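## Task

Move the tray until it rests entirely on the shelf fixed to the wall. Neither the tray nor any dish may drop freely by more than a few centimetres. At the end the risers must still stand in their original places and every item carried on the tray must still sit in its original spot on it. Arm feet, in metres, with heading in degrees counter-clockwise from +x: arm1 x=-0.66 y=-1.56 z=+1.01 facing +89; arm2 x=+0.89 y=-1.22 z=+1.03 facing -179; arm3 x=-1.67 y=-0.75 z=+0.96 facing -1; arm4 x=-0.26 y=-0.75 z=+0.95 facing -90. Finish by opening the grippers and pulling the arms away; a placement that stays only because a robot is holding it is not counted as achieved.

## Robot and tools

Robots: four identical i2rt Big YAM arms named arm1, arm2, arm3 and arm4, each with six revolute joints, a two-finger gripper and a wrist camera. Hand reach is roughly 1.0 m from the joint-1 axis. Joints move at different speeds, so the hand can sweep a wide path between postures. The arms act independently: if one stalls, the others keep going. Loose objects may occasionally get a brief shove from outside.

Frames: one shared scene frame, origin on the floor, +z up. The foot positions and headings are listed in each task. The "hand" point lies midway between the fingertips; its z axis runs along the fingers and the fingers open along its y axis. With joints 1 and 6 at 0 and the hand level and forward, the wrist camera sits above the hand looking at the fingertips.

execute_actions: argument "actions" is a list holding exactly one action or none. The action is an object keyed by robot name; each robot entry has "joints", an object of absolute joint targets (not offsets), in radians for joints and metres for the gripper. Keys and ranges: joint1_rad -2.879 to 2.879 (rotation about the foot, positive counter-clockwise seen from above, 0 points along the foot's heading); joint2_rad 0 to 3.141 (shoulder; 0 is upper arm pointing back near level, increasing lifts it up then forward); joint3_rad 0 to 3.019 (elbow; 0 fully folded, increasing opens); joint4_rad -1.692 to 1.57 (hand pitch, positive tips fingers up); joint5_rad -1.57 to 1.57 (hand yaw, positive to the arm's right); joint6_rad -2.094 to 2.094 (hand roll, positive clockwise viewed from behind the hand); gripper_m 0 to 0.093 (fingertip gap; grip force limit roughly 50 to 62 N per pad, lower on some). Done-tolerances: ±0.045, ±0.14, ±0.09, ±0.055, ±0.03, ±0.035 rad and ±0.003 m. Any subset of arms and joints may be named; everything in the action starts together. Omitted joints or arms may keep driving to earlier targets. An unknown key or out-of-range number rejects the whole call and nothing moves. No action runs beyond 15 s. Optional "cameras": a list from arm1_cam_wrist, arm2_cam_wrist, arm3_cam_wrist, arm4_cam_wrist, cam_high, or "all"; omitted, null or ["all"] gives every camera, [] gives none. The result gives each robot's state (joint_positions, hand pose) and one image per requested camera, in the order listed on the "pictures" line. An empty actions list just reports state and images.

Result lines: joint_status says how each commanded motion ended. "off_target" means it stopped short and may still be pushing. After "contact_stop" or "time_out" the joint holds where it stopped, but a timed-out joint may keep a target no more than 0.375, 0.375, 0.113, 0.225, 0.075 and 0.3 rad (joints 1 to 6) away and continue pushing; on_its_own lists such joints, and "held at" there is the held target, not the actual position. "joint command not followed" (with a "cause:" line) means a self/inter-arm clearance check blocked that arm's joint targets; the gripper part still runs, blocked joints show "not_followed", and the arm may retry them on every later action until it gets passable targets. Empty calls never show this line. The check can react late and ignores fingers, gripper housings and wrist cameras. If a result reports a stop, any later execute_actions, wait or finished_scene calls in that same reply are skipped. A target very near the current reading may produce no motion. To relieve a pushing joint, command its reported position. A joint supporting weight sags when it gives up.

wait: "seconds" from 0 to 10; commands nothing, returns the same as an empty action.
zoom_image: "camera" (one of the five names) and "region" [x0, y0, x1, y1] in pixels from the top-left, at most 504 by 504, on that camera's latest full image. Wrist images are 504x504 fisheye; cam_high is 896x504, fixed in the room.
read_manual: optional "section", only "licences"; returns URDF licence text and moves nothing.
finished_scene: "scene" 1 or 2; irreversible; the result tells whether the task succeeded and gives the next scene's task. Replying without a tool call ends all remaining scenes.

Camera calibration is given as K, distortion and a world-to-camera 4x4 matrix per camera; real values can deviate a little (for cam_high up to about 2.3 degrees and 9 mm), and wrist-camera poses inherit joint-reading errors.

Hazards: knocking anything off the work area or onto the floor fails the task. Two robots pressing hard against each other fails and ends the run; a hard collision may too. Nothing in the state reports arm-to-arm contact. The arms do not stop on contact and can push forcefully. Sustained loads heat motors: a MOTOR HOT line appears from 85 °C, and at 100 °C the arm drops everything and goes limp (OVER-TEMPERATURE FAULT), with affected keys reading "limit_stop_at_motor_heat"; resend targets afterward. Heat partly carries into the next scene. The simulation keeps running while you compose a reply, with the robots holding the last command.

Each tool is called after ">>>" by a JSON object that holds its "op" and its "data".

## Session

>>> {"op": "execute_actions", "data": {"actions": []}}

Scene clock: 0.00 s.
arm1.joint_positions: joint1_rad=-1.518 joint2_rad=+0.599 joint3_rad=+1.325 joint4_rad=-1.390 joint5_rad=+0.019 joint6_rad=+0.470 gripper_m=+0.094
arm1.joint_status: not commanded
arm1.hand: x=-0.4319 y=-1.5565 z=+1.5093 quat_wxyz=(-0.425, -0.199, -0.877, -0.100) (m; scene frame)
arm2.joint_positions: joint1_rad=-0.581 joint2_rad=+0.633 joint3_rad=+1.398 joint4_rad=-1.312 joint5_rad=+0.006 joint6_rad=-0.235 gripper_m=+0.094
arm2.joint_status: not commanded
arm2.hand: x=+0.6955 y=-1.0846 z=+1.5809 quat_wxyz=(+0.192, -0.857, +0.146, +0.455) (m; scene frame)
arm3.joint_positions: joint1_rad=+0.104 joint2_rad=+0.521 joint3_rad=+1.406 joint4_rad=-1.212 joint5_rad=-0.275 joint6_rad=-0.267 gripper_m=+0.094
arm3.joint_status: not commanded
arm3.hand: x=-1.4801 y=-0.6951 z=+1.5605 quat_wxyz=(-0.585, +0.215, -0.780, -0.061) (m; scene frame)
arm4.joint_positions: joint1_rad=-0.713 joint2_rad=+0.484 joint3_rad=+1.417 joint4_rad=-1.204 joint5_rad=+0.251 joint6_rad=-0.307 gripper_m=+0.095
arm4.joint_status: not commanded
arm4.hand: x=-0.3992 y=-0.8537 z=+1.5647 quat_wxyz=(-0.064, -0.698, -0.372, +0.609) (m; scene frame)
pictures: arm1_cam_wrist, arm2_cam_wrist, arm3_cam_wrist, arm4_cam_wrist, cam_high
Images, in order (width x height): arm1_cam_wrist 504x504, arm2_cam_wrist 504x504, arm3_cam_wrist 504x504, arm4_cam_wrist 504x504, cam_high 896x504.

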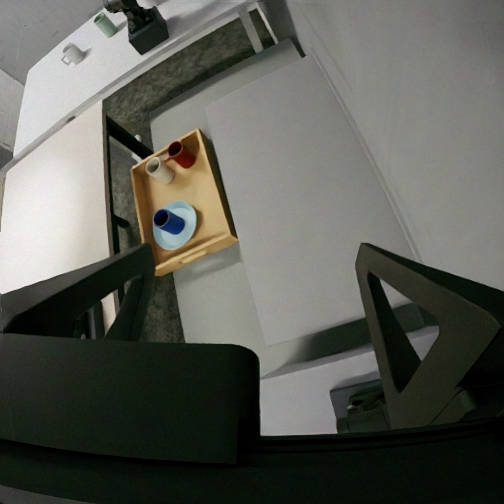

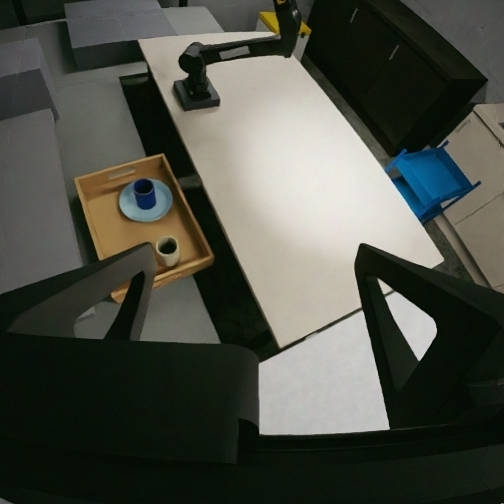

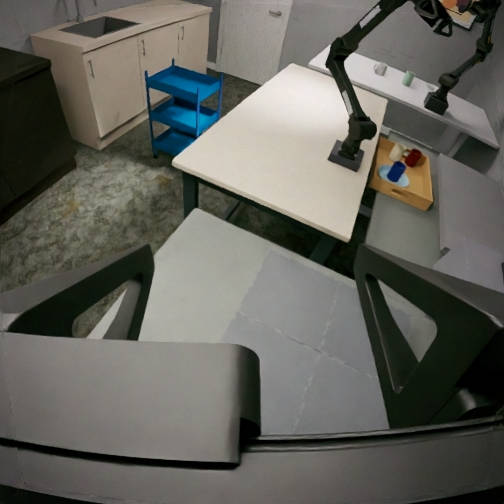

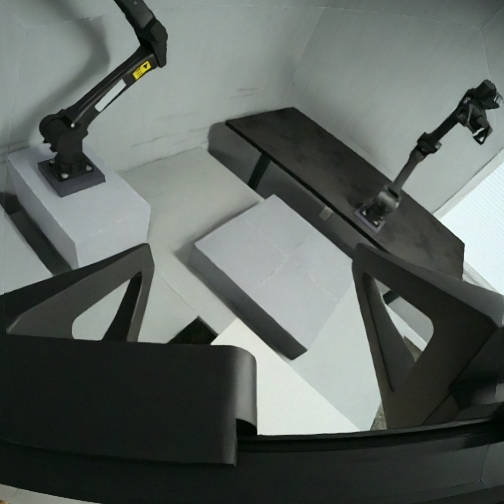

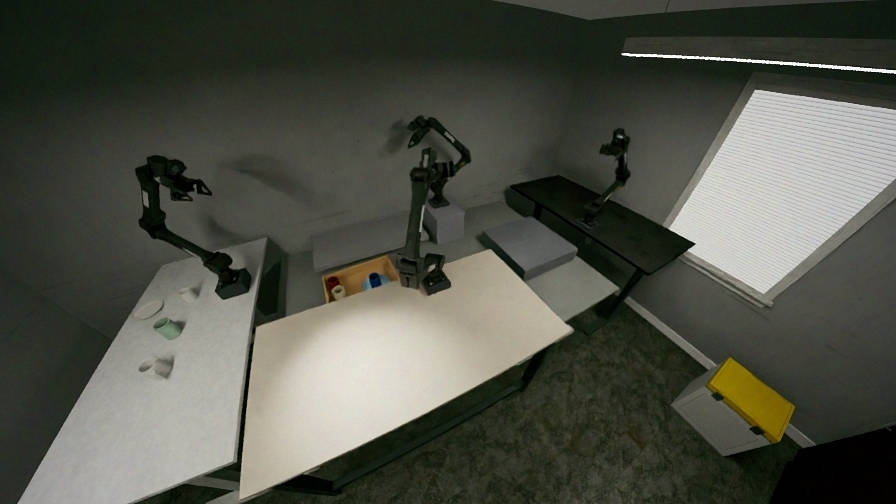

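>>> {"op": "zoom_image", "data": {"camera": "arm1_cam_wrist", "region": [90, 90, 290, 290]}}

>>> {"op": "zoom_image", "data": {"camera": "arm2_cam_wrist", "region": [40, 120, 240, 320]}}

>>> {"op": "zoom_image", "data": {"camera": "arm3_cam_wrist", "region": [340, 110, 504, 274]}}

>>> {"op": "zoom_image", "data": {"camera": "cam_high", "region": [250, 180, 500, 320]}}

Region (90, 90, 290, 290) of arm1_cam_wrist's 504x504 image, scaled by 2.520, with more detail than that image has.

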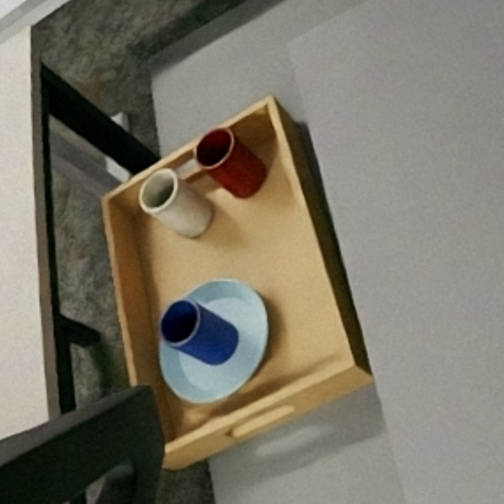

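Region (40, 120, 240, 320) of arm2_cam_wrist's 504x504 image, scaled by 2.520, with more detail than that image has.

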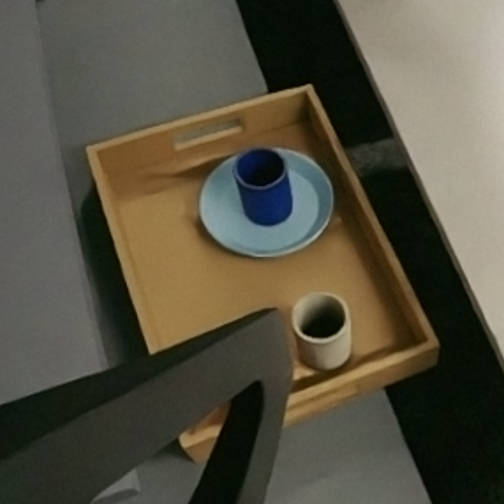

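Region (340, 110, 504, 274) of arm3_cam_wrist's 504x504 image, scaled by 3.073, with more detail than that image has.

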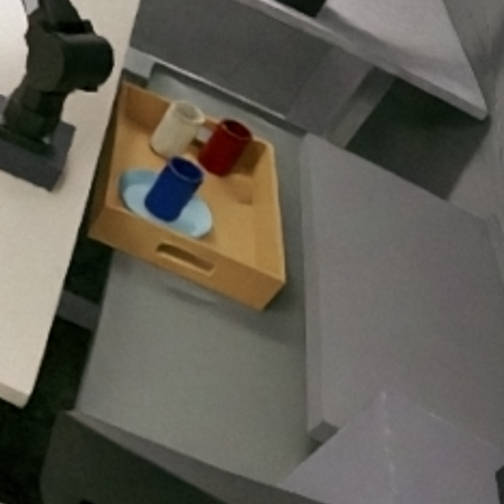

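Region (250, 180, 500, 320) of cam_high's 896x504 image, scaled by 2.016, with more detail than that image has; it fills the top 282 rows of this view, and the rest is white.

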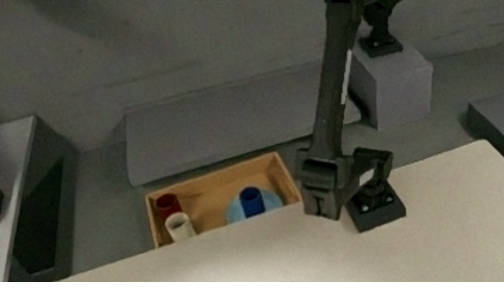

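>>> {"op": "execute_actions", "data": {"actions": [{"arm1":{"joints":{"joint1_rad":-0.899,"joint2_rad":2.565,"joint3_rad":2.034,"joint4_rad":-1.04,"joint5_rad":0,"joint6_rad":-0.916,"gripper_m":0.05}},"arm2":{"joints":{"joint1_rad":-0.199,"joint2_rad":2.206,"joint3_rad":1.176,"joint4_rad":-0.541,"joint5_rad":0,"joint6_rad":-1.752,"gripper_m":0.05}}}], "cameras": ["arm1_cam_wrist","arm2_cam_wrist","arm3_cam_wrist"]}}

Scene clock: 41.00 s.
arm1.joint_positions: joint1_rad=-0.903 joint2_rad=+2.574 joint3_rad=+2.006 joint4_rad=-1.038 joint5_rad=+0.001 joint6_rad=-0.908 gripper_m=+0.050
arm1.joint_status: all done
arm1.hand: x=-0.1086 y=-1.1446 z=+0.8321 quat_wxyz=(+0.019, +0.701, -0.713, -0.002) (m; scene frame)
arm2.joint_positions: joint1_rad=-0.198 joint2_rad=+2.213 joint3_rad=+1.170 joint4_rad=-0.554 joint5_rad=+0.002 joint6_rad=-1.743 gripper_m=+0.050
arm2.joint_status: all done
arm2.hand: x=+0.4099 y=-1.1261 z=+0.8558 quat_wxyz=(-0.006, -0.711, -0.703, -0.004) (m; scene frame)
arm3.joint_positions: joint1_rad=+0.104 joint2_rad=+0.521 joint3_rad=+1.406 joint4_rad=-1.212 joint5_rad=-0.275 joint6_rad=-0.267 gripper_m=+0.094
arm3.joint_status: not commanded
arm3.hand: x=-1.4801 y=-0.6951 z=+1.5605 quat_wxyz=(-0.585, +0.215, -0.780, -0.061) (m; scene frame)
arm4.joint_positions: joint1_rad=-0.713 joint2_rad=+0.484 joint3_rad=+1.417 joint4_rad=-1.204 joint5_rad=+0.251 joint6_rad=-0.307 gripper_m=+0.095
arm4.joint_status: not commanded
arm4.hand: x=-0.3992 y=-0.8537 z=+1.5647 quat_wxyz=(-0.064, -0.698, -0.372, +0.609) (m; scene frame)
pictures: arm1_cam_wrist, arm2_cam_wrist, arm3_cam_wrist
camera_calibration (this result's frames):
arm1_cam_wrist: T_world_to_cam=[[0.99969, -0.0244708, -0.00464672, 0.0781748], [-0.0167308, -0.797909, 0.602545, -1.41167], [-0.0184524, -0.602281, -0.798071, 0.0959663], [0, 0, 0, 1]] pos_world=[-0.0999982, -1.06667, 0.927547]
arm2_cam_wrist: T_world_to_cam=[[-0.99965, 0.0131458, -0.0229508, 0.447731], [-0.00264355, 0.813733, 0.581233, 0.423507], [0.0263166, 0.58109, -0.813413, 1.46301], [0, 0, 0, 1]] pos_world=[0.410193, -1.20065, 0.954148]
Images, in order (width x height): arm1_cam_wrist 504x504, arm2_cam_wrist 504x504, arm3_cam_wrist 504x504.

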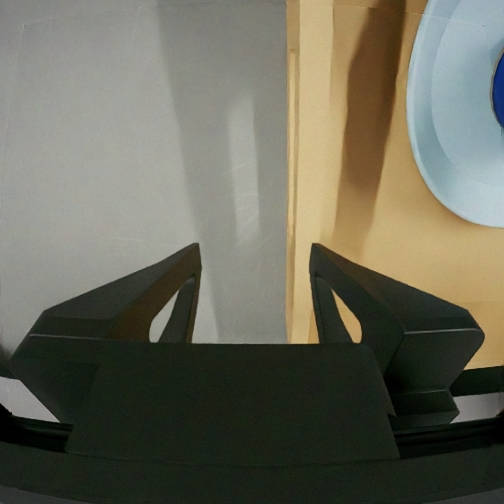

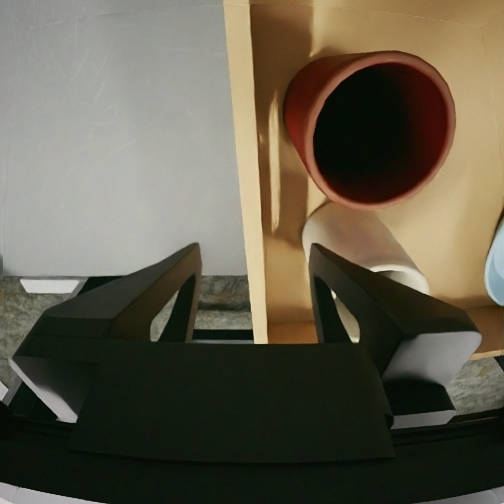

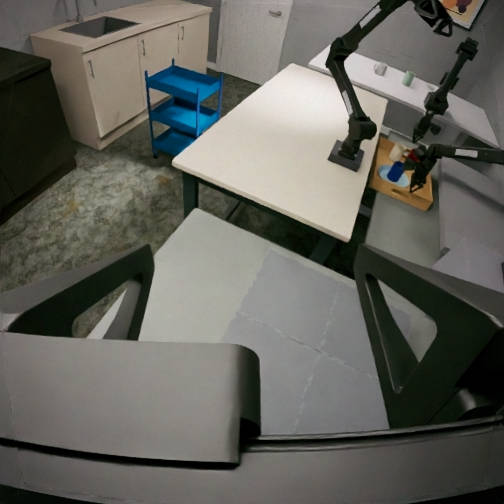

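>>> {"op": "execute_actions", "data": {"actions": [{"arm1":{"joints":{"joint2_rad":2.866,"joint3_rad":2.339,"joint4_rad":-1.044,"gripper_m":0.07}},"arm2":{"joints":{"joint1_rad":-0.236,"joint2_rad":2.509,"joint3_rad":1.263,"joint4_rad":-0.325,"joint6_rad":-1.789,"gripper_m":0.04}}}], "cameras": ["arm1_cam_wrist","arm2_cam_wrist"]}}

Scene clock: 56.60 s.
arm1.joint_positions: joint1_rad=-0.899 joint2_rad=+2.843 joint3_rad=+2.323 joint4_rad=-1.041 joint5_rad=+0.001 joint6_rad=-0.913 gripper_m=+0.070
arm1.joint_status: all done
arm1.hand: x=-0.0733 y=-1.1144 z=+0.7475 quat_wxyz=(-0.004, +0.705, -0.709, +0.001) (m; scene frame)
arm2.joint_positions: joint1_rad=-0.233 joint2_rad=+2.337 joint3_rad=+1.277 joint4_rad=-0.333 joint5_rad=-0.009 joint6_rad=-1.782 gripper_m=+0.040
arm2.joint_status: joint2_rad time_out (moved +0.125 of +0.296); the others done
arm2.on_its_own: joint2_rad reads +2.337 and still pushes toward +2.509 since a time_out
arm2.hand: x=+0.3401 y=-1.0951 z=+0.8201 quat_wxyz=(+0.076, -0.706, -0.702, +0.056) (m; scene frame)
arm3.joint_positions: joint1_rad=+0.104 joint2_rad=+0.521 joint3_rad=+1.406 joint4_rad=-1.212 joint5_rad=-0.275 joint6_rad=-0.267 gripper_m=+0.094
arm3.joint_status: not commanded
arm3.hand: x=-1.4801 y=-0.6951 z=+1.5605 quat_wxyz=(-0.585, +0.215, -0.780, -0.061) (m; scene frame)
arm4.joint_positions: joint1_rad=-0.713 joint2_rad=+0.484 joint3_rad=+1.417 joint4_rad=-1.204 joint5_rad=+0.251 joint6_rad=-0.307 gripper_m=+0.095
arm4.joint_status: not commanded
arm4.hand: x=-0.3992 y=-0.8537 z=+1.5647 quat_wxyz=(-0.064, -0.698, -0.372, +0.609) (m; scene frame)
pictures: arm1_cam_wrist, arm2_cam_wrist
camera_calibration (this result's frames):
arm1_cam_wrist: T_world_to_cam=[[0.999401, -0.0157118, 0.0308446, 0.026444], [-0.0306972, -0.814075, 0.579947, -1.33812], [0.0159979, -0.580547, -0.81407, 0.0859823], [0, 0, 0, 1]] pos_world=[-0.0688804, -1.039, 0.845221]
arm2_cam_wrist: T_world_to_cam=[[-0.984194, 0.00550777, 0.177007, 0.199139], [0.111728, 0.7948, 0.596499, 0.346736], [-0.1374, 0.606847, -0.782853, 1.47662], [0, 0, 0, 1]] pos_world=[0.360139, -1.17276, 0.913898]
Images, in order (width x height): arm1_cam_wrist 504x504, arm2_cam_wrist 504x504.

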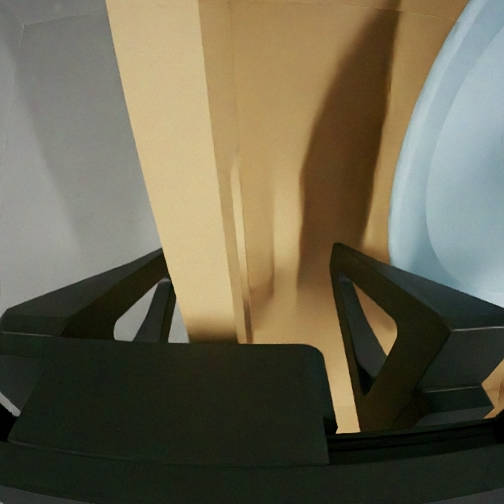

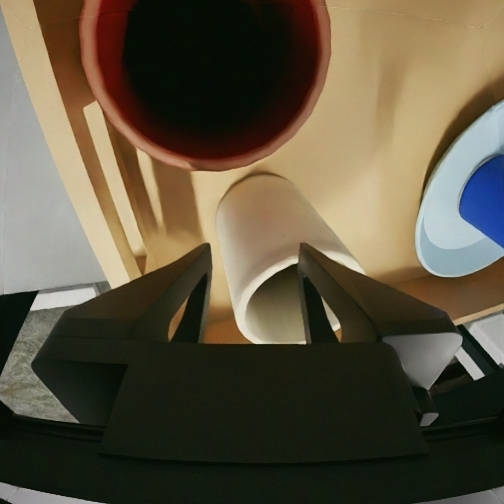

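>>> {"op": "execute_actions", "data": {"actions": [{"arm2":{"joints":{"joint2_rad":2.2}}}], "cameras": []}}

>>> {"op": "execute_actions", "data": {"actions": [{"arm2":{"joints":{"joint2_rad":2.2,"joint3_rad":1.14,"joint4_rad":-0.51}}}], "cameras": ["arm2_cam_wrist"]}}

Scene clock: 60.90 s.
arm1.joint_positions: joint1_rad=-0.899 joint2_rad=+2.843 joint3_rad=+2.323 joint4_rad=-1.041 joint5_rad=+0.001 joint6_rad=-0.913 gripper_m=+0.070
arm1.joint_status: not commanded
arm1.hand: x=-0.0733 y=-1.1144 z=+0.7475 quat_wxyz=(-0.004, +0.705, -0.709, +0.001) (m; scene frame)
arm2.joint_positions: joint1_rad=-0.233 joint2_rad=+2.199 joint3_rad=+1.259 joint4_rad=-0.332 joint5_rad=-0.003 joint6_rad=-1.782 gripper_m=+0.040
arm2.joint_status: all done
arm2.hand: x=+0.3085 y=-1.0869 z=+0.8929 quat_wxyz=(+0.129, -0.701, -0.697, +0.086) (m; scene frame)
arm3.joint_positions: joint1_rad=+0.104 joint2_rad=+0.521 joint3_rad=+1.406 joint4_rad=-1.212 joint5_rad=-0.275 joint6_rad=-0.267 gripper_m=+0.094
arm3.joint_status: not commanded
arm3.hand: x=-1.4801 y=-0.6951 z=+1.5605 quat_wxyz=(-0.585, +0.215, -0.780, -0.061) (m; scene frame)
arm4.joint_positions: joint1_rad=-0.713 joint2_rad=+0.484 joint3_rad=+1.417 joint4_rad=-1.204 joint5_rad=+0.251 joint6_rad=-0.307 gripper_m=+0.095
arm4.joint_status: not commanded
arm4.hand: x=-0.3992 y=-0.8537 z=+1.5647 quat_wxyz=(-0.064, -0.698, -0.372, +0.609) (m; scene frame)
pictures: none
No camera images: the call's "cameras" was empty. Leave "cameras" out to get every camera's image.

Scene clock: 61.87 s.
arm1.joint_positions: joint1_rad=-0.899 joint2_rad=+2.843 joint3_rad=+2.323 joint4_rad=-1.041 joint5_rad=+0.001 joint6_rad=-0.913 gripper_m=+0.070
arm1.joint_status: not commanded
arm1.hand: x=-0.0733 y=-1.1144 z=+0.7475 quat_wxyz=(-0.004, +0.705, -0.709, +0.001) (m; scene frame)
arm2.joint_positions: joint1_rad=-0.233 joint2_rad=+2.200 joint3_rad=+1.129 joint4_rad=-0.500 joint5_rad=-0.003 joint6_rad=-1.782 gripper_m=+0.040
arm2.joint_status: all done
arm2.hand: x=+0.4193 y=-1.1115 z=+0.8540 quat_wxyz=(+0.004, -0.709, -0.705, +0.005) (m; scene frame)
arm3.joint_positions: joint1_rad=+0.104 joint2_rad=+0.521 joint3_rad=+1.406 joint4_rad=-1.212 joint5_rad=-0.275 joint6_rad=-0.267 gripper_m=+0.094
arm3.joint_status: not commanded
arm3.hand: x=-1.4801 y=-0.6951 z=+1.5605 quat_wxyz=(-0.585, +0.215, -0.780, -0.061) (m; scene frame)
arm4.joint_positions: joint1_rad=-0.713 joint2_rad=+0.484 joint3_rad=+1.417 joint4_rad=-1.204 joint5_rad=+0.251 joint6_rad=-0.307 gripper_m=+0.095
arm4.joint_status: not commanded
arm4.hand: x=-0.3992 y=-0.8537 z=+1.5647 quat_wxyz=(-0.064, -0.698, -0.372, +0.609) (m; scene frame)
pictures: arm2_cam_wrist
camera_calibration (this result's frames):
arm2_cam_wrist: T_world_to_cam=[[-0.999957, 0.00862196, 0.00355672, 0.429354], [0.00908375, 0.813825, 0.58104, 0.408025], [0.00211516, 0.581047, -0.813867, 1.46328], [0, 0, 0, 1]] pos_world=[0.422534, -1.186, 0.952312]
Images, in order (width x height): arm2_cam_wrist 504x504.

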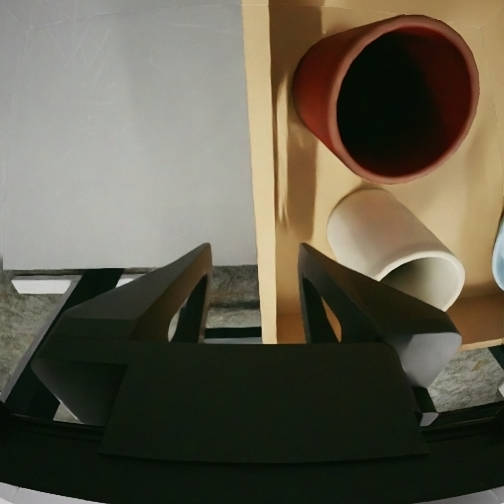

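>>> {"op": "execute_actions", "data": {"actions": [{"arm2":{"joints":{"joint2_rad":2.27,"joint3_rad":1.165,"joint4_rad":-0.475}}}], "cameras": []}}

>>> {"op": "execute_actions", "data": {"actions": [{"arm2":{"joints":{"joint2_rad":2.33,"joint3_rad":1.187,"joint4_rad":-0.44}}}], "cameras": []}}

>>> {"op": "execute_actions", "data": {"actions": [{"arm2":{"joints":{"joint2_rad":2.39,"joint3_rad":1.21,"joint4_rad":-0.40}}}], "cameras": ["arm2_cam_wrist"]}}

Scene clock: 68.63 s.
arm1.joint_positions: joint1_rad=-0.899 joint2_rad=+2.843 joint3_rad=+2.323 joint4_rad=-1.041 joint5_rad=+0.001 joint6_rad=-0.913 gripper_m=+0.070
arm1.joint_status: not commanded
arm1.hand: x=-0.0733 y=-1.1144 z=+0.7475 quat_wxyz=(-0.004, +0.705, -0.709, +0.001) (m; scene frame)
arm2.joint_positions: joint1_rad=-0.233 joint2_rad=+2.264 joint3_rad=+1.137 joint4_rad=-0.487 joint5_rad=-0.003 joint6_rad=-1.782 gripper_m=+0.040
arm2.joint_status: all done
arm2.hand: x=+0.4323 y=-1.1144 z=+0.8258 quat_wxyz=(-0.015, -0.709, -0.705, -0.007) (m; scene frame)
arm3.joint_positions: joint1_rad=+0.104 joint2_rad=+0.521 joint3_rad=+1.406 joint4_rad=-1.212 joint5_rad=-0.275 joint6_rad=-0.267 gripper_m=+0.094
arm3.joint_status: not commanded
arm3.hand: x=-1.4801 y=-0.6951 z=+1.5605 quat_wxyz=(-0.585, +0.215, -0.780, -0.061) (m; scene frame)
arm4.joint_positions: joint1_rad=-0.713 joint2_rad=+0.484 joint3_rad=+1.417 joint4_rad=-1.204 joint5_rad=+0.251 joint6_rad=-0.307 gripper_m=+0.095
arm4.joint_status: not commanded
arm4.hand: x=-0.3992 y=-0.8537 z=+1.5647 quat_wxyz=(-0.064, -0.698, -0.372, +0.609) (m; scene frame)
pictures: none
No camera images: the call's "cameras" was empty. Leave "cameras" out to get every camera's image.

Scene clock: 69.40 s.
arm1.joint_positions: joint1_rad=-0.899 joint2_rad=+2.843 joint3_rad=+2.323 joint4_rad=-1.041 joint5_rad=+0.001 joint6_rad=-0.913 gripper_m=+0.070
arm1.joint_status: not commanded
arm1.hand: x=-0.0733 y=-1.1144 z=+0.7475 quat_wxyz=(-0.004, +0.705, -0.709, +0.001) (m; scene frame)
arm2.joint_positions: joint1_rad=-0.233 joint2_rad=+2.319 joint3_rad=+1.163 joint4_rad=-0.451 joint5_rad=-0.003 joint6_rad=-1.782 gripper_m=+0.040
arm2.joint_status: all done
arm2.hand: x=+0.4275 y=-1.1134 z=+0.8045 quat_wxyz=(-0.012, -0.709, -0.705, -0.005) (m; scene frame)
arm3.joint_positions: joint1_rad=+0.104 joint2_rad=+0.521 joint3_rad=+1.406 joint4_rad=-1.212 joint5_rad=-0.275 joint6_rad=-0.267 gripper_m=+0.094
arm3.joint_status: not commanded
arm3.hand: x=-1.4801 y=-0.6951 z=+1.5605 quat_wxyz=(-0.585, +0.215, -0.780, -0.061) (m; scene frame)
arm4.joint_positions: joint1_rad=-0.713 joint2_rad=+0.484 joint3_rad=+1.417 joint4_rad=-1.204 joint5_rad=+0.251 joint6_rad=-0.307 gripper_m=+0.095
arm4.joint_status: not commanded
arm4.hand: x=-0.3992 y=-0.8537 z=+1.5647 quat_wxyz=(-0.064, -0.698, -0.372, +0.609) (m; scene frame)
pictures: none
No camera images: the call's "cameras" was empty. Leave "cameras" out to get every camera's image.

Scene clock: 70.27 s.
arm1.joint_positions: joint1_rad=-0.899 joint2_rad=+2.843 joint3_rad=+2.323 joint4_rad=-1.041 joint5_rad=+0.001 joint6_rad=-0.913 gripper_m=+0.070
arm1.joint_status: not commanded
arm1.hand: x=-0.0733 y=-1.1144 z=+0.7475 quat_wxyz=(-0.004, +0.705, -0.709, +0.001) (m; scene frame)
arm2.joint_positions: joint1_rad=-0.233 joint2_rad=+2.380 joint3_rad=+1.188 joint4_rad=-0.410 joint5_rad=-0.003 joint6_rad=-1.783 gripper_m=+0.040
arm2.joint_status: all done
arm2.hand: x=+0.4250 y=-1.1129 z=+0.7803 quat_wxyz=(-0.010, -0.709, -0.705, -0.003) (m; scene frame)
arm3.joint_positions: joint1_rad=+0.104 joint2_rad=+0.521 joint3_rad=+1.406 joint4_rad=-1.212 joint5_rad=-0.275 joint6_rad=-0.267 gripper_m=+0.094
arm3.joint_status: not commanded
arm3.hand: x=-1.4801 y=-0.6951 z=+1.5605 quat_wxyz=(-0.585, +0.215, -0.780, -0.061) (m; scene frame)
arm4.joint_positions: joint1_rad=-0.713 joint2_rad=+0.484 joint3_rad=+1.417 joint4_rad=-1.204 joint5_rad=+0.251 joint6_rad=-0.307 gripper_m=+0.095
arm4.joint_status: not commanded
arm4.hand: x=-0.3992 y=-0.8537 z=+1.5647 quat_wxyz=(-0.064, -0.698, -0.372, +0.609) (m; scene frame)
pictures: arm2_cam_wrist
camera_calibration (this result's frames):
arm2_cam_wrist: T_world_to_cam=[[-0.999581, 0.00808116, -0.0277835, 0.459023], [-0.00938144, 0.817823, 0.575394, 0.468705], [0.0273718, 0.575414, -0.817404, 1.38983], [0, 0, 0, 1]] pos_world=[0.425186, -1.18675, 0.879116]
Images, in order (width x height): arm2_cam_wrist 504x504.

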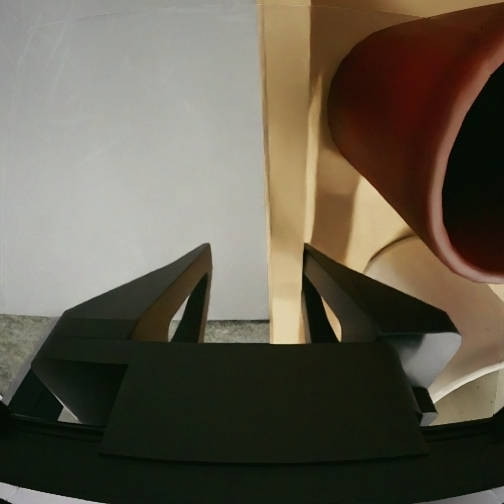

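>>> {"op": "execute_actions", "data": {"actions": [{"arm1":{"joints":{"joint2_rad":2.788,"joint3_rad":2.19,"joint4_rad":-0.96}},"arm2":{"joints":{"joint3_rad":1.24,"gripper_m":0.045}}}], "cameras": []}}

>>> {"op": "execute_actions", "data": {"actions": [{"arm2":{"joints":{"joint2_rad":2.45,"joint3_rad":1.262,"joint4_rad":-0.37}}}], "cameras": []}}

>>> {"op": "execute_actions", "data": {"actions": [{"arm2":{"joints":{"joint2_rad":2.50,"joint3_rad":1.285,"joint4_rad":-0.345}}}], "cameras": ["arm1_cam_wrist","arm2_cam_wrist"]}}

Scene clock: 77.60 s.
arm1.joint_positions: joint1_rad=-0.899 joint2_rad=+2.794 joint3_rad=+2.192 joint4_rad=-0.974 joint5_rad=+0.001 joint6_rad=-0.914 gripper_m=+0.070
arm1.joint_status: all done
arm1.hand: x=-0.0918 y=-1.1284 z=+0.7397 quat_wxyz=(+0.004, +0.705, -0.709, +0.000) (m; scene frame)
arm2.joint_positions: joint1_rad=-0.233 joint2_rad=+2.380 joint3_rad=+1.214 joint4_rad=-0.410 joint5_rad=-0.003 joint6_rad=-1.783 gripper_m=+0.045
arm2.joint_status: all done
arm2.hand: x=+0.4099 y=-1.1095 z=+0.7841 quat_wxyz=(+0.001, -0.709, -0.705, +0.004) (m; scene frame)
arm3.joint_positions: joint1_rad=+0.104 joint2_rad=+0.521 joint3_rad=+1.406 joint4_rad=-1.212 joint5_rad=-0.275 joint6_rad=-0.267 gripper_m=+0.094
arm3.joint_status: not commanded
arm3.hand: x=-1.4801 y=-0.6951 z=+1.5605 quat_wxyz=(-0.585, +0.215, -0.780, -0.061) (m; scene frame)
arm4.joint_positions: joint1_rad=-0.713 joint2_rad=+0.484 joint3_rad=+1.417 joint4_rad=-1.204 joint5_rad=+0.251 joint6_rad=-0.307 gripper_m=+0.095
arm4.joint_status: not commanded
arm4.hand: x=-0.3992 y=-0.8537 z=+1.5647 quat_wxyz=(-0.064, -0.698, -0.372, +0.609) (m; scene frame)
pictures: none
No camera images: the call's "cameras" was empty. Leave "cameras" out to get every camera's image.

Scene clock: 78.37 s.
arm1.joint_positions: joint1_rad=-0.899 joint2_rad=+2.794 joint3_rad=+2.192 joint4_rad=-0.974 joint5_rad=+0.001 joint6_rad=-0.914 gripper_m=+0.070
arm1.joint_status: not commanded
arm1.hand: x=-0.0918 y=-1.1284 z=+0.7397 quat_wxyz=(+0.004, +0.705, -0.709, +0.000) (m; scene frame)
arm2.joint_positions: joint1_rad=-0.234 joint2_rad=+2.437 joint3_rad=+1.240 joint4_rad=-0.382 joint5_rad=-0.001 joint6_rad=-1.783 gripper_m=+0.045
arm2.joint_status: all done
arm2.hand: x=+0.4095 y=-1.1089 z=+0.7611 quat_wxyz=(+0.001, -0.709, -0.705, +0.003) (m; scene frame)
arm3.joint_positions: joint1_rad=+0.104 joint2_rad=+0.521 joint3_rad=+1.406 joint4_rad=-1.212 joint5_rad=-0.275 joint6_rad=-0.267 gripper_m=+0.094
arm3.joint_status: not commanded
arm3.hand: x=-1.4801 y=-0.6951 z=+1.5605 quat_wxyz=(-0.585, +0.215, -0.780, -0.061) (m; scene frame)
arm4.joint_positions: joint1_rad=-0.713 joint2_rad=+0.484 joint3_rad=+1.417 joint4_rad=-1.204 joint5_rad=+0.251 joint6_rad=-0.307 gripper_m=+0.095
arm4.joint_status: not commanded
arm4.hand: x=-0.3992 y=-0.8537 z=+1.5647 quat_wxyz=(-0.064, -0.698, -0.372, +0.609) (m; scene frame)
pictures: none
No camera images: the call's "cameras" was empty. Leave "cameras" out to get every camera's image.

Scene clock: 79.13 s.
arm1.joint_positions: joint1_rad=-0.899 joint2_rad=+2.794 joint3_rad=+2.192 joint4_rad=-0.974 joint5_rad=+0.001 joint6_rad=-0.914 gripper_m=+0.070
arm1.joint_status: not commanded
arm1.hand: x=-0.0918 y=-1.1284 z=+0.7397 quat_wxyz=(+0.004, +0.705, -0.709, +0.000) (m; scene frame)
arm2.joint_positions: joint1_rad=-0.234 joint2_rad=+2.488 joint3_rad=+1.261 joint4_rad=-0.358 joint5_rad=-0.001 joint6_rad=-1.783 gripper_m=+0.045
arm2.joint_status: all done
arm2.hand: x=+0.4123 y=-1.1095 z=+0.7394 quat_wxyz=(-0.002, -0.709, -0.705, +0.001) (m; scene frame)
arm3.joint_positions: joint1_rad=+0.104 joint2_rad=+0.521 joint3_rad=+1.406 joint4_rad=-1.212 joint5_rad=-0.275 joint6_rad=-0.267 gripper_m=+0.094
arm3.joint_status: not commanded
arm3.hand: x=-1.4801 y=-0.6951 z=+1.5605 quat_wxyz=(-0.585, +0.215, -0.780, -0.061) (m; scene frame)
arm4.joint_positions: joint1_rad=-0.713 joint2_rad=+0.484 joint3_rad=+1.417 joint4_rad=-1.204 joint5_rad=+0.251 joint6_rad=-0.307 gripper_m=+0.095
arm4.joint_status: not commanded
arm4.hand: x=-0.3992 y=-0.8537 z=+1.5647 quat_wxyz=(-0.064, -0.698, -0.372, +0.609) (m; scene frame)
pictures: arm1_cam_wrist, arm2_cam_wrist
camera_calibration (this result's frames):
arm1_cam_wrist: T_world_to_cam=[[0.999714, -0.014704, 0.0188502, 0.0549324], [-0.0229773, -0.808699, 0.587774, -1.34464], [0.00660152, -0.588039, -0.808805, 0.0586192], [0, 0, 0, 1]] pos_world=[-0.0862, -1.05213, 0.836721]
arm2_cam_wrist: T_world_to_cam=[[-0.999896, 0.00896858, -0.011312, 0.434086], [0.000750328, 0.814828, 0.579702, 0.478638], [0.0144165, 0.579633, -0.81475, 1.36294], [0, 0, 0, 1]] pos_world=[0.414033, -1.18391, 0.837898]
Images, in order (width x height): arm1_cam_wrist 504x504, arm2_cam_wrist 504x504.

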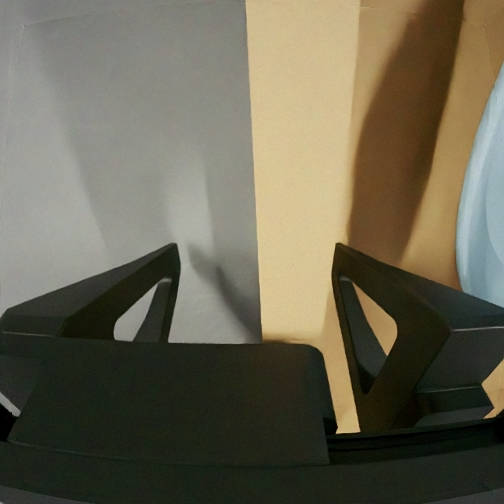

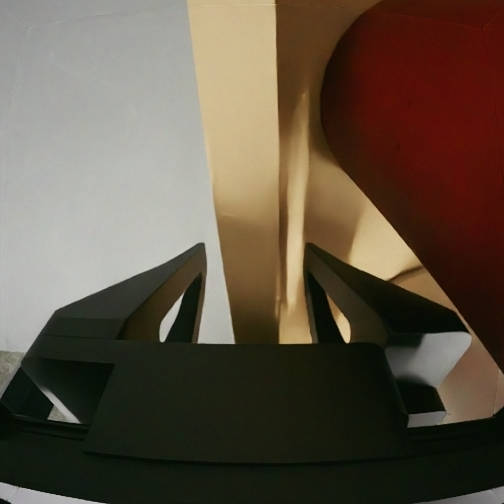

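>>> {"op": "execute_actions", "data": {"actions": [{"arm1":{"joints":{"joint2_rad":2.83,"joint3_rad":2.27,"joint4_rad":-1.01}}}], "cameras": []}}

>>> {"op": "execute_actions", "data": {"actions": [{"arm1":{"joints":{"gripper_m":0}},"arm2":{"joints":{"gripper_m":0}}}], "cameras": ["arm1_cam_wrist","arm2_cam_wrist"]}}

Scene clock: 83.13 s.
arm1.joint_positions: joint1_rad=-0.899 joint2_rad=+2.807 joint3_rad=+2.236 joint4_rad=-0.995 joint5_rad=+0.001 joint6_rad=-0.914 gripper_m=+0.070
arm1.joint_status: all done
arm1.hand: x=-0.0840 y=-1.1225 z=+0.7446 quat_wxyz=(-0.001, +0.705, -0.709, +0.000) (m; scene frame)
arm2.joint_positions: joint1_rad=-0.234 joint2_rad=+2.488 joint3_rad=+1.261 joint4_rad=-0.358 joint5_rad=-0.001 joint6_rad=-1.783 gripper_m=+0.045
arm2.joint_status: not commanded
arm2.hand: x=+0.4123 y=-1.1095 z=+0.7394 quat_wxyz=(-0.002, -0.709, -0.705, +0.001) (m; scene frame)
arm3.joint_positions: joint1_rad=+0.104 joint2_rad=+0.521 joint3_rad=+1.406 joint4_rad=-1.212 joint5_rad=-0.275 joint6_rad=-0.267 gripper_m=+0.094
arm3.joint_status: not commanded
arm3.hand: x=-1.4801 y=-0.6951 z=+1.5605 quat_wxyz=(-0.585, +0.215, -0.780, -0.061) (m; scene frame)
arm4.joint_positions: joint1_rad=-0.713 joint2_rad=+0.484 joint3_rad=+1.417 joint4_rad=-1.204 joint5_rad=+0.251 joint6_rad=-0.307 gripper_m=+0.095
arm4.joint_status: not commanded
arm4.hand: x=-0.3992 y=-0.8537 z=+1.5647 quat_wxyz=(-0.064, -0.698, -0.372, +0.609) (m; scene frame)
pictures: none
No camera images: the call's "cameras" was empty. Leave "cameras" out to get every camera's image.

Scene clock: 83.83 s.
arm1.joint_positions: joint1_rad=-0.899 joint2_rad=+2.808 joint3_rad=+2.239 joint4_rad=-0.994 joint5_rad=+0.004 joint6_rad=-0.933 gripper_m=+0.011
arm1.joint_status: gripper_m off_target (ended at +0.011, target +0.000)
arm1.hand: x=-0.0831 y=-1.1223 z=+0.7444 quat_wxyz=(-0.002, +0.712, -0.703, +0.002) (m; scene frame)
arm2.joint_positions: joint1_rad=-0.233 joint2_rad=+2.489 joint3_rad=+1.263 joint4_rad=-0.361 joint5_rad=+0.000 joint6_rad=-1.814 gripper_m=+0.011
arm2.joint_status: gripper_m off_target (ended at +0.011, target +0.000)
arm2.hand: x=+0.4120 y=-1.1098 z=+0.7394 quat_wxyz=(-0.003, -0.698, -0.716, +0.000) (m; scene frame)
arm3.joint_positions: joint1_rad=+0.104 joint2_rad=+0.521 joint3_rad=+1.406 joint4_rad=-1.212 joint5_rad=-0.275 joint6_rad=-0.267 gripper_m=+0.094
arm3.joint_status: not commanded
arm3.hand: x=-1.4801 y=-0.6951 z=+1.5605 quat_wxyz=(-0.585, +0.215, -0.780, -0.061) (m; scene frame)
arm4.joint_positions: joint1_rad=-0.713 joint2_rad=+0.484 joint3_rad=+1.417 joint4_rad=-1.204 joint5_rad=+0.251 joint6_rad=-0.307 gripper_m=+0.095
arm4.joint_status: not commanded
arm4.hand: x=-0.3992 y=-0.8537 z=+1.5647 quat_wxyz=(-0.064, -0.698, -0.372, +0.609) (m; scene frame)
pictures: arm1_cam_wrist, arm2_cam_wrist
camera_calibration (this result's frames):
arm1_cam_wrist: T_world_to_cam=[[0.999555, 0.00384465, 0.0295713, 0.0590921], [-0.0141309, -0.812179, 0.583237, -1.34205], [0.0262596, -0.583396, -0.811763, 0.0749723], [0, 0, 0, 1]] pos_world=[-0.0799988, -1.04647, 0.841844]
arm2_cam_wrist: T_world_to_cam=[[-0.999626, -0.0238309, -0.0133963, 0.398843], [-0.0271805, 0.813817, 0.580486, 0.488674], [-0.00293137, 0.580633, -0.81416, 1.37086], [0, 0, 0, 1]] pos_world=[0.415995, -1.18415, 0.837776]
Images, in order (width x height): arm1_cam_wrist 504x504, arm2_cam_wrist 504x504.

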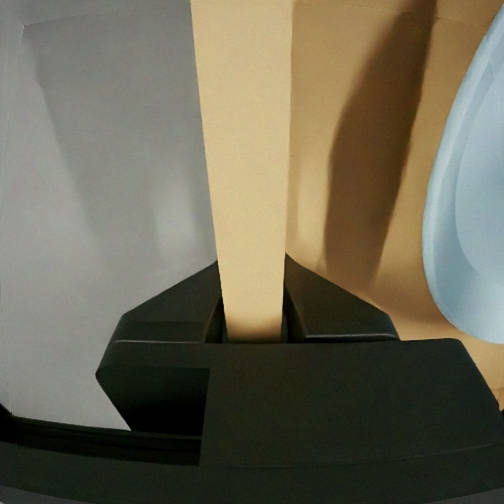

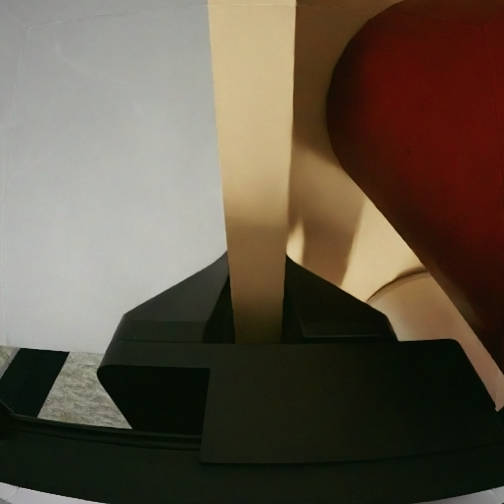

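>>> {"op": "execute_actions", "data": {"actions": [{"arm1":{"joints":{"joint2_rad":2.734,"joint3_rad":2.22,"joint4_rad":-1.03}},"arm2":{"joints":{"joint2_rad":2.383,"joint3_rad":1.225,"joint4_rad":-0.398}}}], "cameras": []}}

>>> {"op": "execute_actions", "data": {"actions": [{"arm1":{"joints":{"joint2_rad":2.643,"joint3_rad":2.18,"joint4_rad":-1.08}},"arm2":{"joints":{"joint2_rad":2.263,"joint3_rad":1.185,"joint4_rad":-0.477}}}], "cameras": ["arm1_cam_wrist","arm2_cam_wrist","arm3_cam_wrist"]}}

Scene clock: 91.63 s.
arm1.joint_positions: joint1_rad=-0.908 joint2_rad=+2.800 joint3_rad=+2.225 joint4_rad=-0.992 joint5_rad=+0.009 joint6_rad=-0.942 gripper_m=+0.011
arm1.joint_status: all done
arm1.hand: x=-0.0807 y=-1.1296 z=+0.7459 quat_wxyz=(+0.000, +0.712, -0.702, +0.004) (m; scene frame)
arm2.joint_positions: joint1_rad=-0.224 joint2_rad=+2.485 joint3_rad=+1.254 joint4_rad=-0.365 joint5_rad=-0.005 joint6_rad=-1.815 gripper_m=+0.011
arm2.joint_status: all done
arm2.hand: x=+0.4153 y=-1.1157 z=+0.7404 quat_wxyz=(-0.007, -0.694, -0.720, -0.001) (m; scene frame)
arm3.joint_positions: joint1_rad=+0.104 joint2_rad=+0.521 joint3_rad=+1.406 joint4_rad=-1.212 joint5_rad=-0.275 joint6_rad=-0.267 gripper_m=+0.094
arm3.joint_status: not commanded
arm3.hand: x=-1.4801 y=-0.6951 z=+1.5605 quat_wxyz=(-0.585, +0.215, -0.780, -0.061) (m; scene frame)
arm4.joint_positions: joint1_rad=-0.713 joint2_rad=+0.484 joint3_rad=+1.417 joint4_rad=-1.204 joint5_rad=+0.251 joint6_rad=-0.307 gripper_m=+0.095
arm4.joint_status: not commanded
arm4.hand: x=-0.3992 y=-0.8537 z=+1.5647 quat_wxyz=(-0.064, -0.698, -0.372, +0.609) (m; scene frame)
pictures: none
No camera images: the call's "cameras" was empty. Leave "cameras" out to get every camera's image.

Scene clock: 93.43 s.
arm1.joint_positions: joint1_rad=-0.923 joint2_rad=+2.722 joint3_rad=+2.174 joint4_rad=-1.020 joint5_rad=+0.019 joint6_rad=-0.955 gripper_m=+0.011
arm1.joint_status: joint4_rad time_out (moved -0.028 of -0.088); the others done
arm1.on_its_own: joint4_rad reads -1.020 and still pushes toward -1.080 since a time_out
arm1.hand: x=-0.0737 y=-1.1403 z=+0.7841 quat_wxyz=(+0.001, +0.711, -0.703, +0.009) (m; scene frame)
arm2.joint_positions: joint1_rad=-0.214 joint2_rad=+2.368 joint3_rad=+1.195 joint4_rad=-0.440 joint5_rad=-0.017 joint6_rad=-1.808 gripper_m=+0.011
arm2.joint_status: all done
arm2.hand: x=+0.4208 y=-1.1240 z=+0.7872 quat_wxyz=(-0.018, -0.693, -0.721, +0.000) (m; scene frame)
arm3.joint_positions: joint1_rad=+0.104 joint2_rad=+0.521 joint3_rad=+1.406 joint4_rad=-1.212 joint5_rad=-0.275 joint6_rad=-0.267 gripper_m=+0.094
arm3.joint_status: not commanded
arm3.hand: x=-1.4801 y=-0.6951 z=+1.5605 quat_wxyz=(-0.585, +0.215, -0.780, -0.061) (m; scene frame)
arm4.joint_positions: joint1_rad=-0.713 joint2_rad=+0.484 joint3_rad=+1.417 joint4_rad=-1.204 joint5_rad=+0.251 joint6_rad=-0.307 gripper_m=+0.095
arm4.joint_status: not commanded
arm4.hand: x=-0.3992 y=-0.8537 z=+1.5647 quat_wxyz=(-0.064, -0.698, -0.372, +0.609) (m; scene frame)
pictures: arm1_cam_wrist, arm2_cam_wrist, arm3_cam_wrist
camera_calibration (this result's frames):
arm1_cam_wrist: T_world_to_cam=[[0.999372, 0.00240555, 0.0353395, 0.04236], [-0.0191247, -0.803129, 0.595499, -1.37938], [0.0298147, -0.595801, -0.802579, 0.0753494], [0, 0, 0, 1]] pos_world=[-0.0709601, -1.06303, 0.880398]
arm2_cam_wrist: T_world_to_cam=[[-0.998737, -0.0370632, -0.0339098, 0.408805], [-0.0497202, 0.825706, 0.561905, 0.510173], [0.00717355, 0.562881, -0.826507, 1.40356], [0, 0, 0, 1]] pos_world=[0.423586, -1.19614, 0.887244]
Images, in order (width x height): arm1_cam_wrist 504x504, arm2_cam_wrist 504x504, arm3_cam_wrist 504x504.

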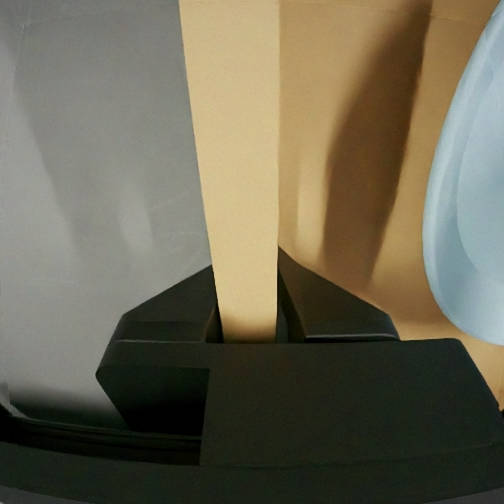

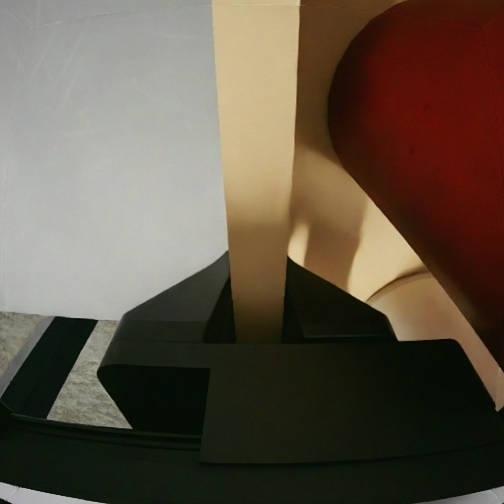

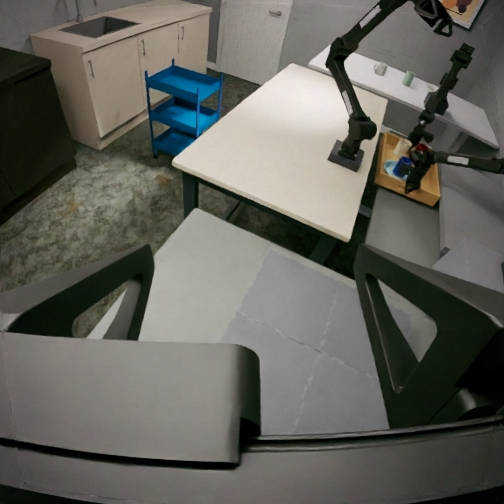

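>>> {"op": "execute_actions", "data": {"actions": [{"arm1":{"joints":{"joint2_rad":2.563,"joint3_rad":2.16,"joint4_rad":-1.08}},"arm2":{"joints":{"joint2_rad":2.16,"joint3_rad":1.18,"joint4_rad":-0.465}}}], "cameras": []}}

>>> {"op": "execute_actions", "data": {"actions": [{"arm1":{"joints":{"joint2_rad":2.484,"joint3_rad":2.145,"joint4_rad":-1.143}},"arm2":{"joints":{"joint2_rad":2.043,"joint3_rad":1.155,"joint4_rad":-0.56}}}], "cameras": []}}

>>> {"op": "execute_actions", "data": {"actions": [{"arm1":{"joints":{"joint2_rad":2.417,"joint3_rad":2.16,"joint4_rad":-1.217}},"arm2":{"joints":{"joint2_rad":1.933,"joint3_rad":1.15,"joint4_rad":-0.665}}}], "cameras": ["cam_high","arm3_cam_wrist"]}}

>>> {"op": "zoom_image", "data": {"camera": "arm3_cam_wrist", "region": [340, 90, 504, 254]}}

Scene clock: 102.87 s.
arm1.joint_positions: joint1_rad=-0.921 joint2_rad=+2.658 joint3_rad=+2.141 joint4_rad=-1.043 joint5_rad=+0.010 joint6_rad=-0.956 gripper_m=+0.011
arm1.joint_status: all done
arm1.hand: x=-0.0744 y=-1.1368 z=+0.8177 quat_wxyz=(-0.003, +0.712, -0.702, +0.005) (m; scene frame)
arm2.joint_positions: joint1_rad=-0.215 joint2_rad=+2.297 joint3_rad=+1.166 joint4_rad=-0.458 joint5_rad=-0.011 joint6_rad=-1.811 gripper_m=+0.011
arm2.joint_status: all done
arm2.hand: x=+0.4177 y=-1.1217 z=+0.8153 quat_wxyz=(-0.007, -0.692, -0.721, +0.004) (m; scene frame)
arm3.joint_positions: joint1_rad=+0.104 joint2_rad=+0.521 joint3_rad=+1.406 joint4_rad=-1.212 joint5_rad=-0.275 joint6_rad=-0.267 gripper_m=+0.094
arm3.joint_status: not commanded
arm3.hand: x=-1.4801 y=-0.6951 z=+1.5605 quat_wxyz=(-0.585, +0.215, -0.780, -0.061) (m; scene frame)
arm4.joint_positions: joint1_rad=-0.713 joint2_rad=+0.484 joint3_rad=+1.417 joint4_rad=-1.204 joint5_rad=+0.251 joint6_rad=-0.307 gripper_m=+0.095
arm4.joint_status: not commanded
arm4.hand: x=-0.3992 y=-0.8537 z=+1.5647 quat_wxyz=(-0.064, -0.698, -0.372, +0.609) (m; scene frame)
pictures: none
No camera images: the call's "cameras" was empty. Leave "cameras" out to get every camera's image.

Scene clock: 103.90 s.
arm1.joint_positions: joint1_rad=-0.919 joint2_rad=+2.569 joint3_rad=+2.124 joint4_rad=-1.112 joint5_rad=+0.012 joint6_rad=-0.953 gripper_m=+0.011
arm1.joint_status: all done
arm1.hand: x=-0.0736 y=-1.1351 z=+0.8741 quat_wxyz=(-0.004, +0.712, -0.702, +0.006) (m; scene frame)
arm2.joint_positions: joint1_rad=-0.217 joint2_rad=+2.167 joint3_rad=+1.134 joint4_rad=-0.555 joint5_rad=-0.012 joint6_rad=-1.809 gripper_m=+0.011
arm2.joint_status: all done
arm2.hand: x=+0.4183 y=-1.1208 z=+0.8700 quat_wxyz=(-0.006, -0.694, -0.720, +0.005) (m; scene frame)
arm3.joint_positions: joint1_rad=+0.104 joint2_rad=+0.521 joint3_rad=+1.406 joint4_rad=-1.212 joint5_rad=-0.275 joint6_rad=-0.267 gripper_m=+0.094
arm3.joint_status: not commanded
arm3.hand: x=-1.4801 y=-0.6951 z=+1.5605 quat_wxyz=(-0.585, +0.215, -0.780, -0.061) (m; scene frame)
arm4.joint_positions: joint1_rad=-0.713 joint2_rad=+0.484 joint3_rad=+1.417 joint4_rad=-1.204 joint5_rad=+0.251 joint6_rad=-0.307 gripper_m=+0.095
arm4.joint_status: not commanded
arm4.hand: x=-0.3992 y=-0.8537 z=+1.5647 quat_wxyz=(-0.064, -0.698, -0.372, +0.609) (m; scene frame)
pictures: none
No camera images: the call's "cameras" was empty. Leave "cameras" out to get every camera's image.

Scene clock: 104.90 s.
arm1.joint_positions: joint1_rad=-0.919 joint2_rad=+2.503 joint3_rad=+2.124 joint4_rad=-1.177 joint5_rad=+0.011 joint6_rad=-0.953 gripper_m=+0.011
arm1.joint_status: all done
arm1.hand: x=-0.0737 y=-1.1350 z=+0.9203 quat_wxyz=(-0.005, +0.712, -0.703, +0.006) (m; scene frame)
arm2.joint_positions: joint1_rad=-0.217 joint2_rad=+2.065 joint3_rad=+1.130 joint4_rad=-0.654 joint5_rad=-0.012 joint6_rad=-1.811 gripper_m=+0.011
arm2.joint_status: all done
arm2.hand: x=+0.4175 y=-1.1205 z=+0.9168 quat_wxyz=(-0.007, -0.693, -0.721, +0.004) (m; scene frame)
arm3.joint_positions: joint1_rad=+0.104 joint2_rad=+0.521 joint3_rad=+1.406 joint4_rad=-1.212 joint5_rad=-0.275 joint6_rad=-0.267 gripper_m=+0.094
arm3.joint_status: not commanded
arm3.hand: x=-1.4801 y=-0.6951 z=+1.5605 quat_wxyz=(-0.585, +0.215, -0.780, -0.061) (m; scene frame)
arm4.joint_positions: joint1_rad=-0.713 joint2_rad=+0.484 joint3_rad=+1.417 joint4_rad=-1.204 joint5_rad=+0.251 joint6_rad=-0.307 gripper_m=+0.095
arm4.joint_status: not commanded
arm4.hand: x=-0.3992 y=-0.8537 z=+1.5647 quat_wxyz=(-0.064, -0.698, -0.372, +0.609) (m; scene frame)
pictures: arm3_cam_wrist, cam_high
Images, in order (width x height): arm3_cam_wrist 504x504, cam_high 896x504.

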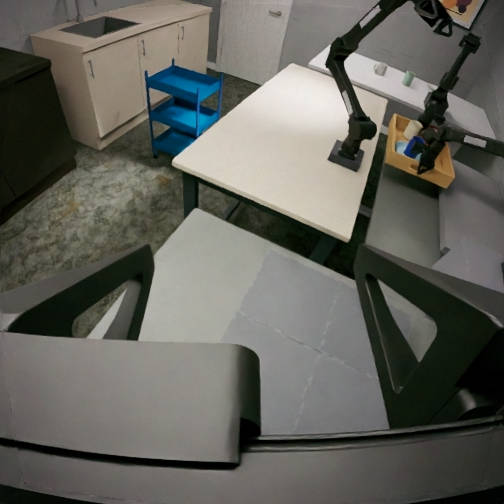

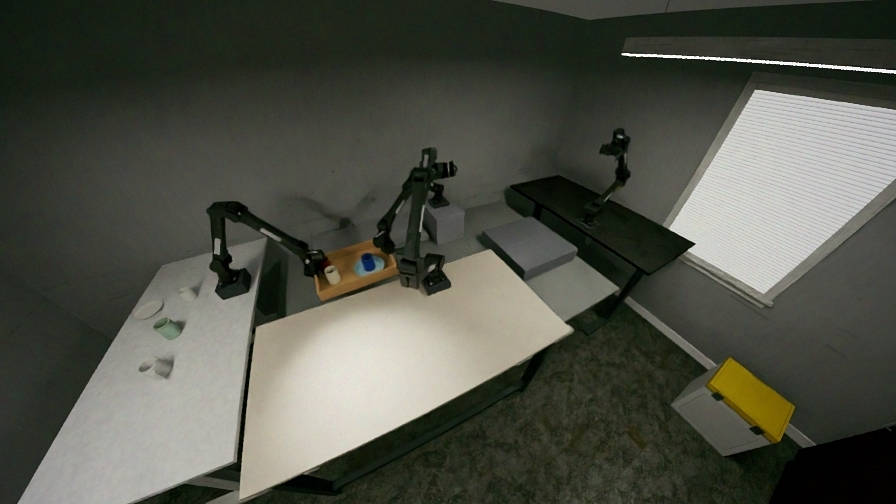

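Region (340, 90, 504, 254) of arm3_cam_wrist's 504x504 image, scaled by 3.073, with more detail than that image has.

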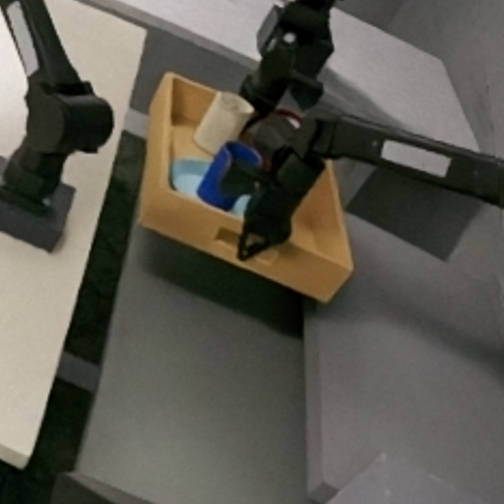

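>>> {"op": "execute_actions", "data": {"actions": [{"arm1":{"joints":{"joint1_rad":-0.965,"joint2_rad":2.31,"joint3_rad":1.985,"joint4_rad":-1.14,"joint6_rad":-1.0}},"arm2":{"joints":{"joint1_rad":-0.12,"joint2_rad":1.91,"joint3_rad":1.16,"joint4_rad":-0.68,"joint6_rad":-1.715}}}], "cameras": []}}

>>> {"op": "execute_actions", "data": {"actions": [{"arm1":{"joints":{"joint1_rad":-1.013,"joint2_rad":2.218,"joint3_rad":1.817,"joint4_rad":-1.06,"joint6_rad":-1.044}},"arm2":{"joints":{"joint1_rad":-0.023,"joint2_rad":1.897,"joint3_rad":1.172,"joint4_rad":-0.696,"joint6_rad":-1.617}}}], "cameras": []}}

>>> {"op": "execute_actions", "data": {"actions": [{"arm1":{"joints":{"joint1_rad":-1.126,"joint2_rad":2.083,"joint3_rad":1.564,"joint4_rad":-0.942,"joint6_rad":-1.157}},"arm2":{"joints":{"joint1_rad":0.151,"joint2_rad":1.945,"joint3_rad":1.263,"joint4_rad":-0.739,"joint6_rad":-1.443}}}], "cameras": ["cam_high","arm3_cam_wrist"]}}

Scene clock: 119.47 s.
arm1.joint_positions: joint1_rad=-0.981 joint2_rad=+2.417 joint3_rad=+1.952 joint4_rad=-1.121 joint5_rad=+0.014 joint6_rad=-1.022 gripper_m=+0.011
arm1.joint_status: all done
arm1.hand: x=-0.0793 y=-1.1920 z=+0.9196 quat_wxyz=(+0.010, +0.715, -0.699, +0.004) (m; scene frame)
arm2.joint_positions: joint1_rad=-0.107 joint2_rad=+2.059 joint3_rad=+1.128 joint4_rad=-0.666 joint5_rad=-0.012 joint6_rad=-1.710 gripper_m=+0.011
arm2.joint_status: joint2_rad time_out (moved -0.006 of -0.155); the others done
arm2.on_its_own: joint2_rad reads +2.059 and still pushes toward +1.910 since a time_out
arm2.hand: x=+0.4124 y=-1.1734 z=+0.9193 quat_wxyz=(-0.010, -0.690, -0.724, +0.001) (m; scene frame)
arm3.joint_positions: joint1_rad=+0.104 joint2_rad=+0.521 joint3_rad=+1.406 joint4_rad=-1.212 joint5_rad=-0.275 joint6_rad=-0.267 gripper_m=+0.094
arm3.joint_status: not commanded
arm3.hand: x=-1.4801 y=-0.6951 z=+1.5605 quat_wxyz=(-0.585, +0.215, -0.780, -0.061) (m; scene frame)
arm4.joint_positions: joint1_rad=-0.713 joint2_rad=+0.484 joint3_rad=+1.417 joint4_rad=-1.204 joint5_rad=+0.251 joint6_rad=-0.307 gripper_m=+0.095
arm4.joint_status: not commanded
arm4.hand: x=-0.3992 y=-0.8537 z=+1.5647 quat_wxyz=(-0.064, -0.698, -0.372, +0.609) (m; scene frame)
pictures: none
No camera images: the call's "cameras" was empty. Leave "cameras" out to get every camera's image.

not run: a stop came earlier in this reply.

not run: a stop came earlier in this reply.

>>> {"op": "execute_actions", "data": {"actions": [{"arm1":{"joints":{"joint1_rad":-1.013,"joint2_rad":2.19,"joint3_rad":1.825,"joint4_rad":-1.06,"joint6_rad":-1.044}},"arm2":{"joints":{"joint1_rad":-0.023,"joint2_rad":1.87,"joint3_rad":1.185,"joint4_rad":-0.696,"joint6_rad":-1.617}}}], "cameras": []}}

>>> {"op": "execute_actions", "data": {"actions": [{"arm1":{"joints":{"joint1_rad":-1.126,"joint2_rad":2.055,"joint3_rad":1.574,"joint4_rad":-0.942,"joint6_rad":-1.157}},"arm2":{"joints":{"joint1_rad":0.151,"joint2_rad":1.915,"joint3_rad":1.275,"joint4_rad":-0.739,"joint6_rad":-1.443}}}], "cameras": ["arm3_cam_wrist"]}}

Scene clock: 127.23 s.
arm1.joint_positions: joint1_rad=-1.024 joint2_rad=+2.289 joint3_rad=+1.790 joint4_rad=-1.053 joint5_rad=+0.009 joint6_rad=-1.057 gripper_m=+0.011
arm1.joint_status: all done
arm1.hand: x=-0.0868 y=-1.2297 z=+0.9482 quat_wxyz=(-0.006, +0.712, -0.703, +0.006) (m; scene frame)
arm2.joint_positions: joint1_rad=-0.014 joint2_rad=+2.012 joint3_rad=+1.128 joint4_rad=-0.691 joint5_rad=-0.007 joint6_rad=-1.607 gripper_m=+0.011
arm2.joint_status: joint2_rad time_out (moved -0.047 of -0.189); the others done
arm2.on_its_own: joint2_rad reads +2.012 and still pushes toward +1.870 since a time_out
arm2.hand: x=+0.4055 y=-1.2172 z=+0.9413 quat_wxyz=(+0.001, -0.694, -0.720, +0.005) (m; scene frame)
arm3.joint_positions: joint1_rad=+0.104 joint2_rad=+0.521 joint3_rad=+1.406 joint4_rad=-1.212 joint5_rad=-0.275 joint6_rad=-0.267 gripper_m=+0.094
arm3.joint_status: not commanded
arm3.hand: x=-1.4801 y=-0.6951 z=+1.5605 quat_wxyz=(-0.585, +0.215, -0.780, -0.061) (m; scene frame)
arm4.joint_positions: joint1_rad=-0.713 joint2_rad=+0.484 joint3_rad=+1.417 joint4_rad=-1.204 joint5_rad=+0.251 joint6_rad=-0.307 gripper_m=+0.095
arm4.joint_status: not commanded
arm4.hand: x=-0.3992 y=-0.8537 z=+1.5647 quat_wxyz=(-0.064, -0.698, -0.372, +0.609) (m; scene frame)
pictures: none
No camera images: the call's "cameras" was empty. Leave "cameras" out to get every camera's image.

not run: a stop came earlier in this reply.


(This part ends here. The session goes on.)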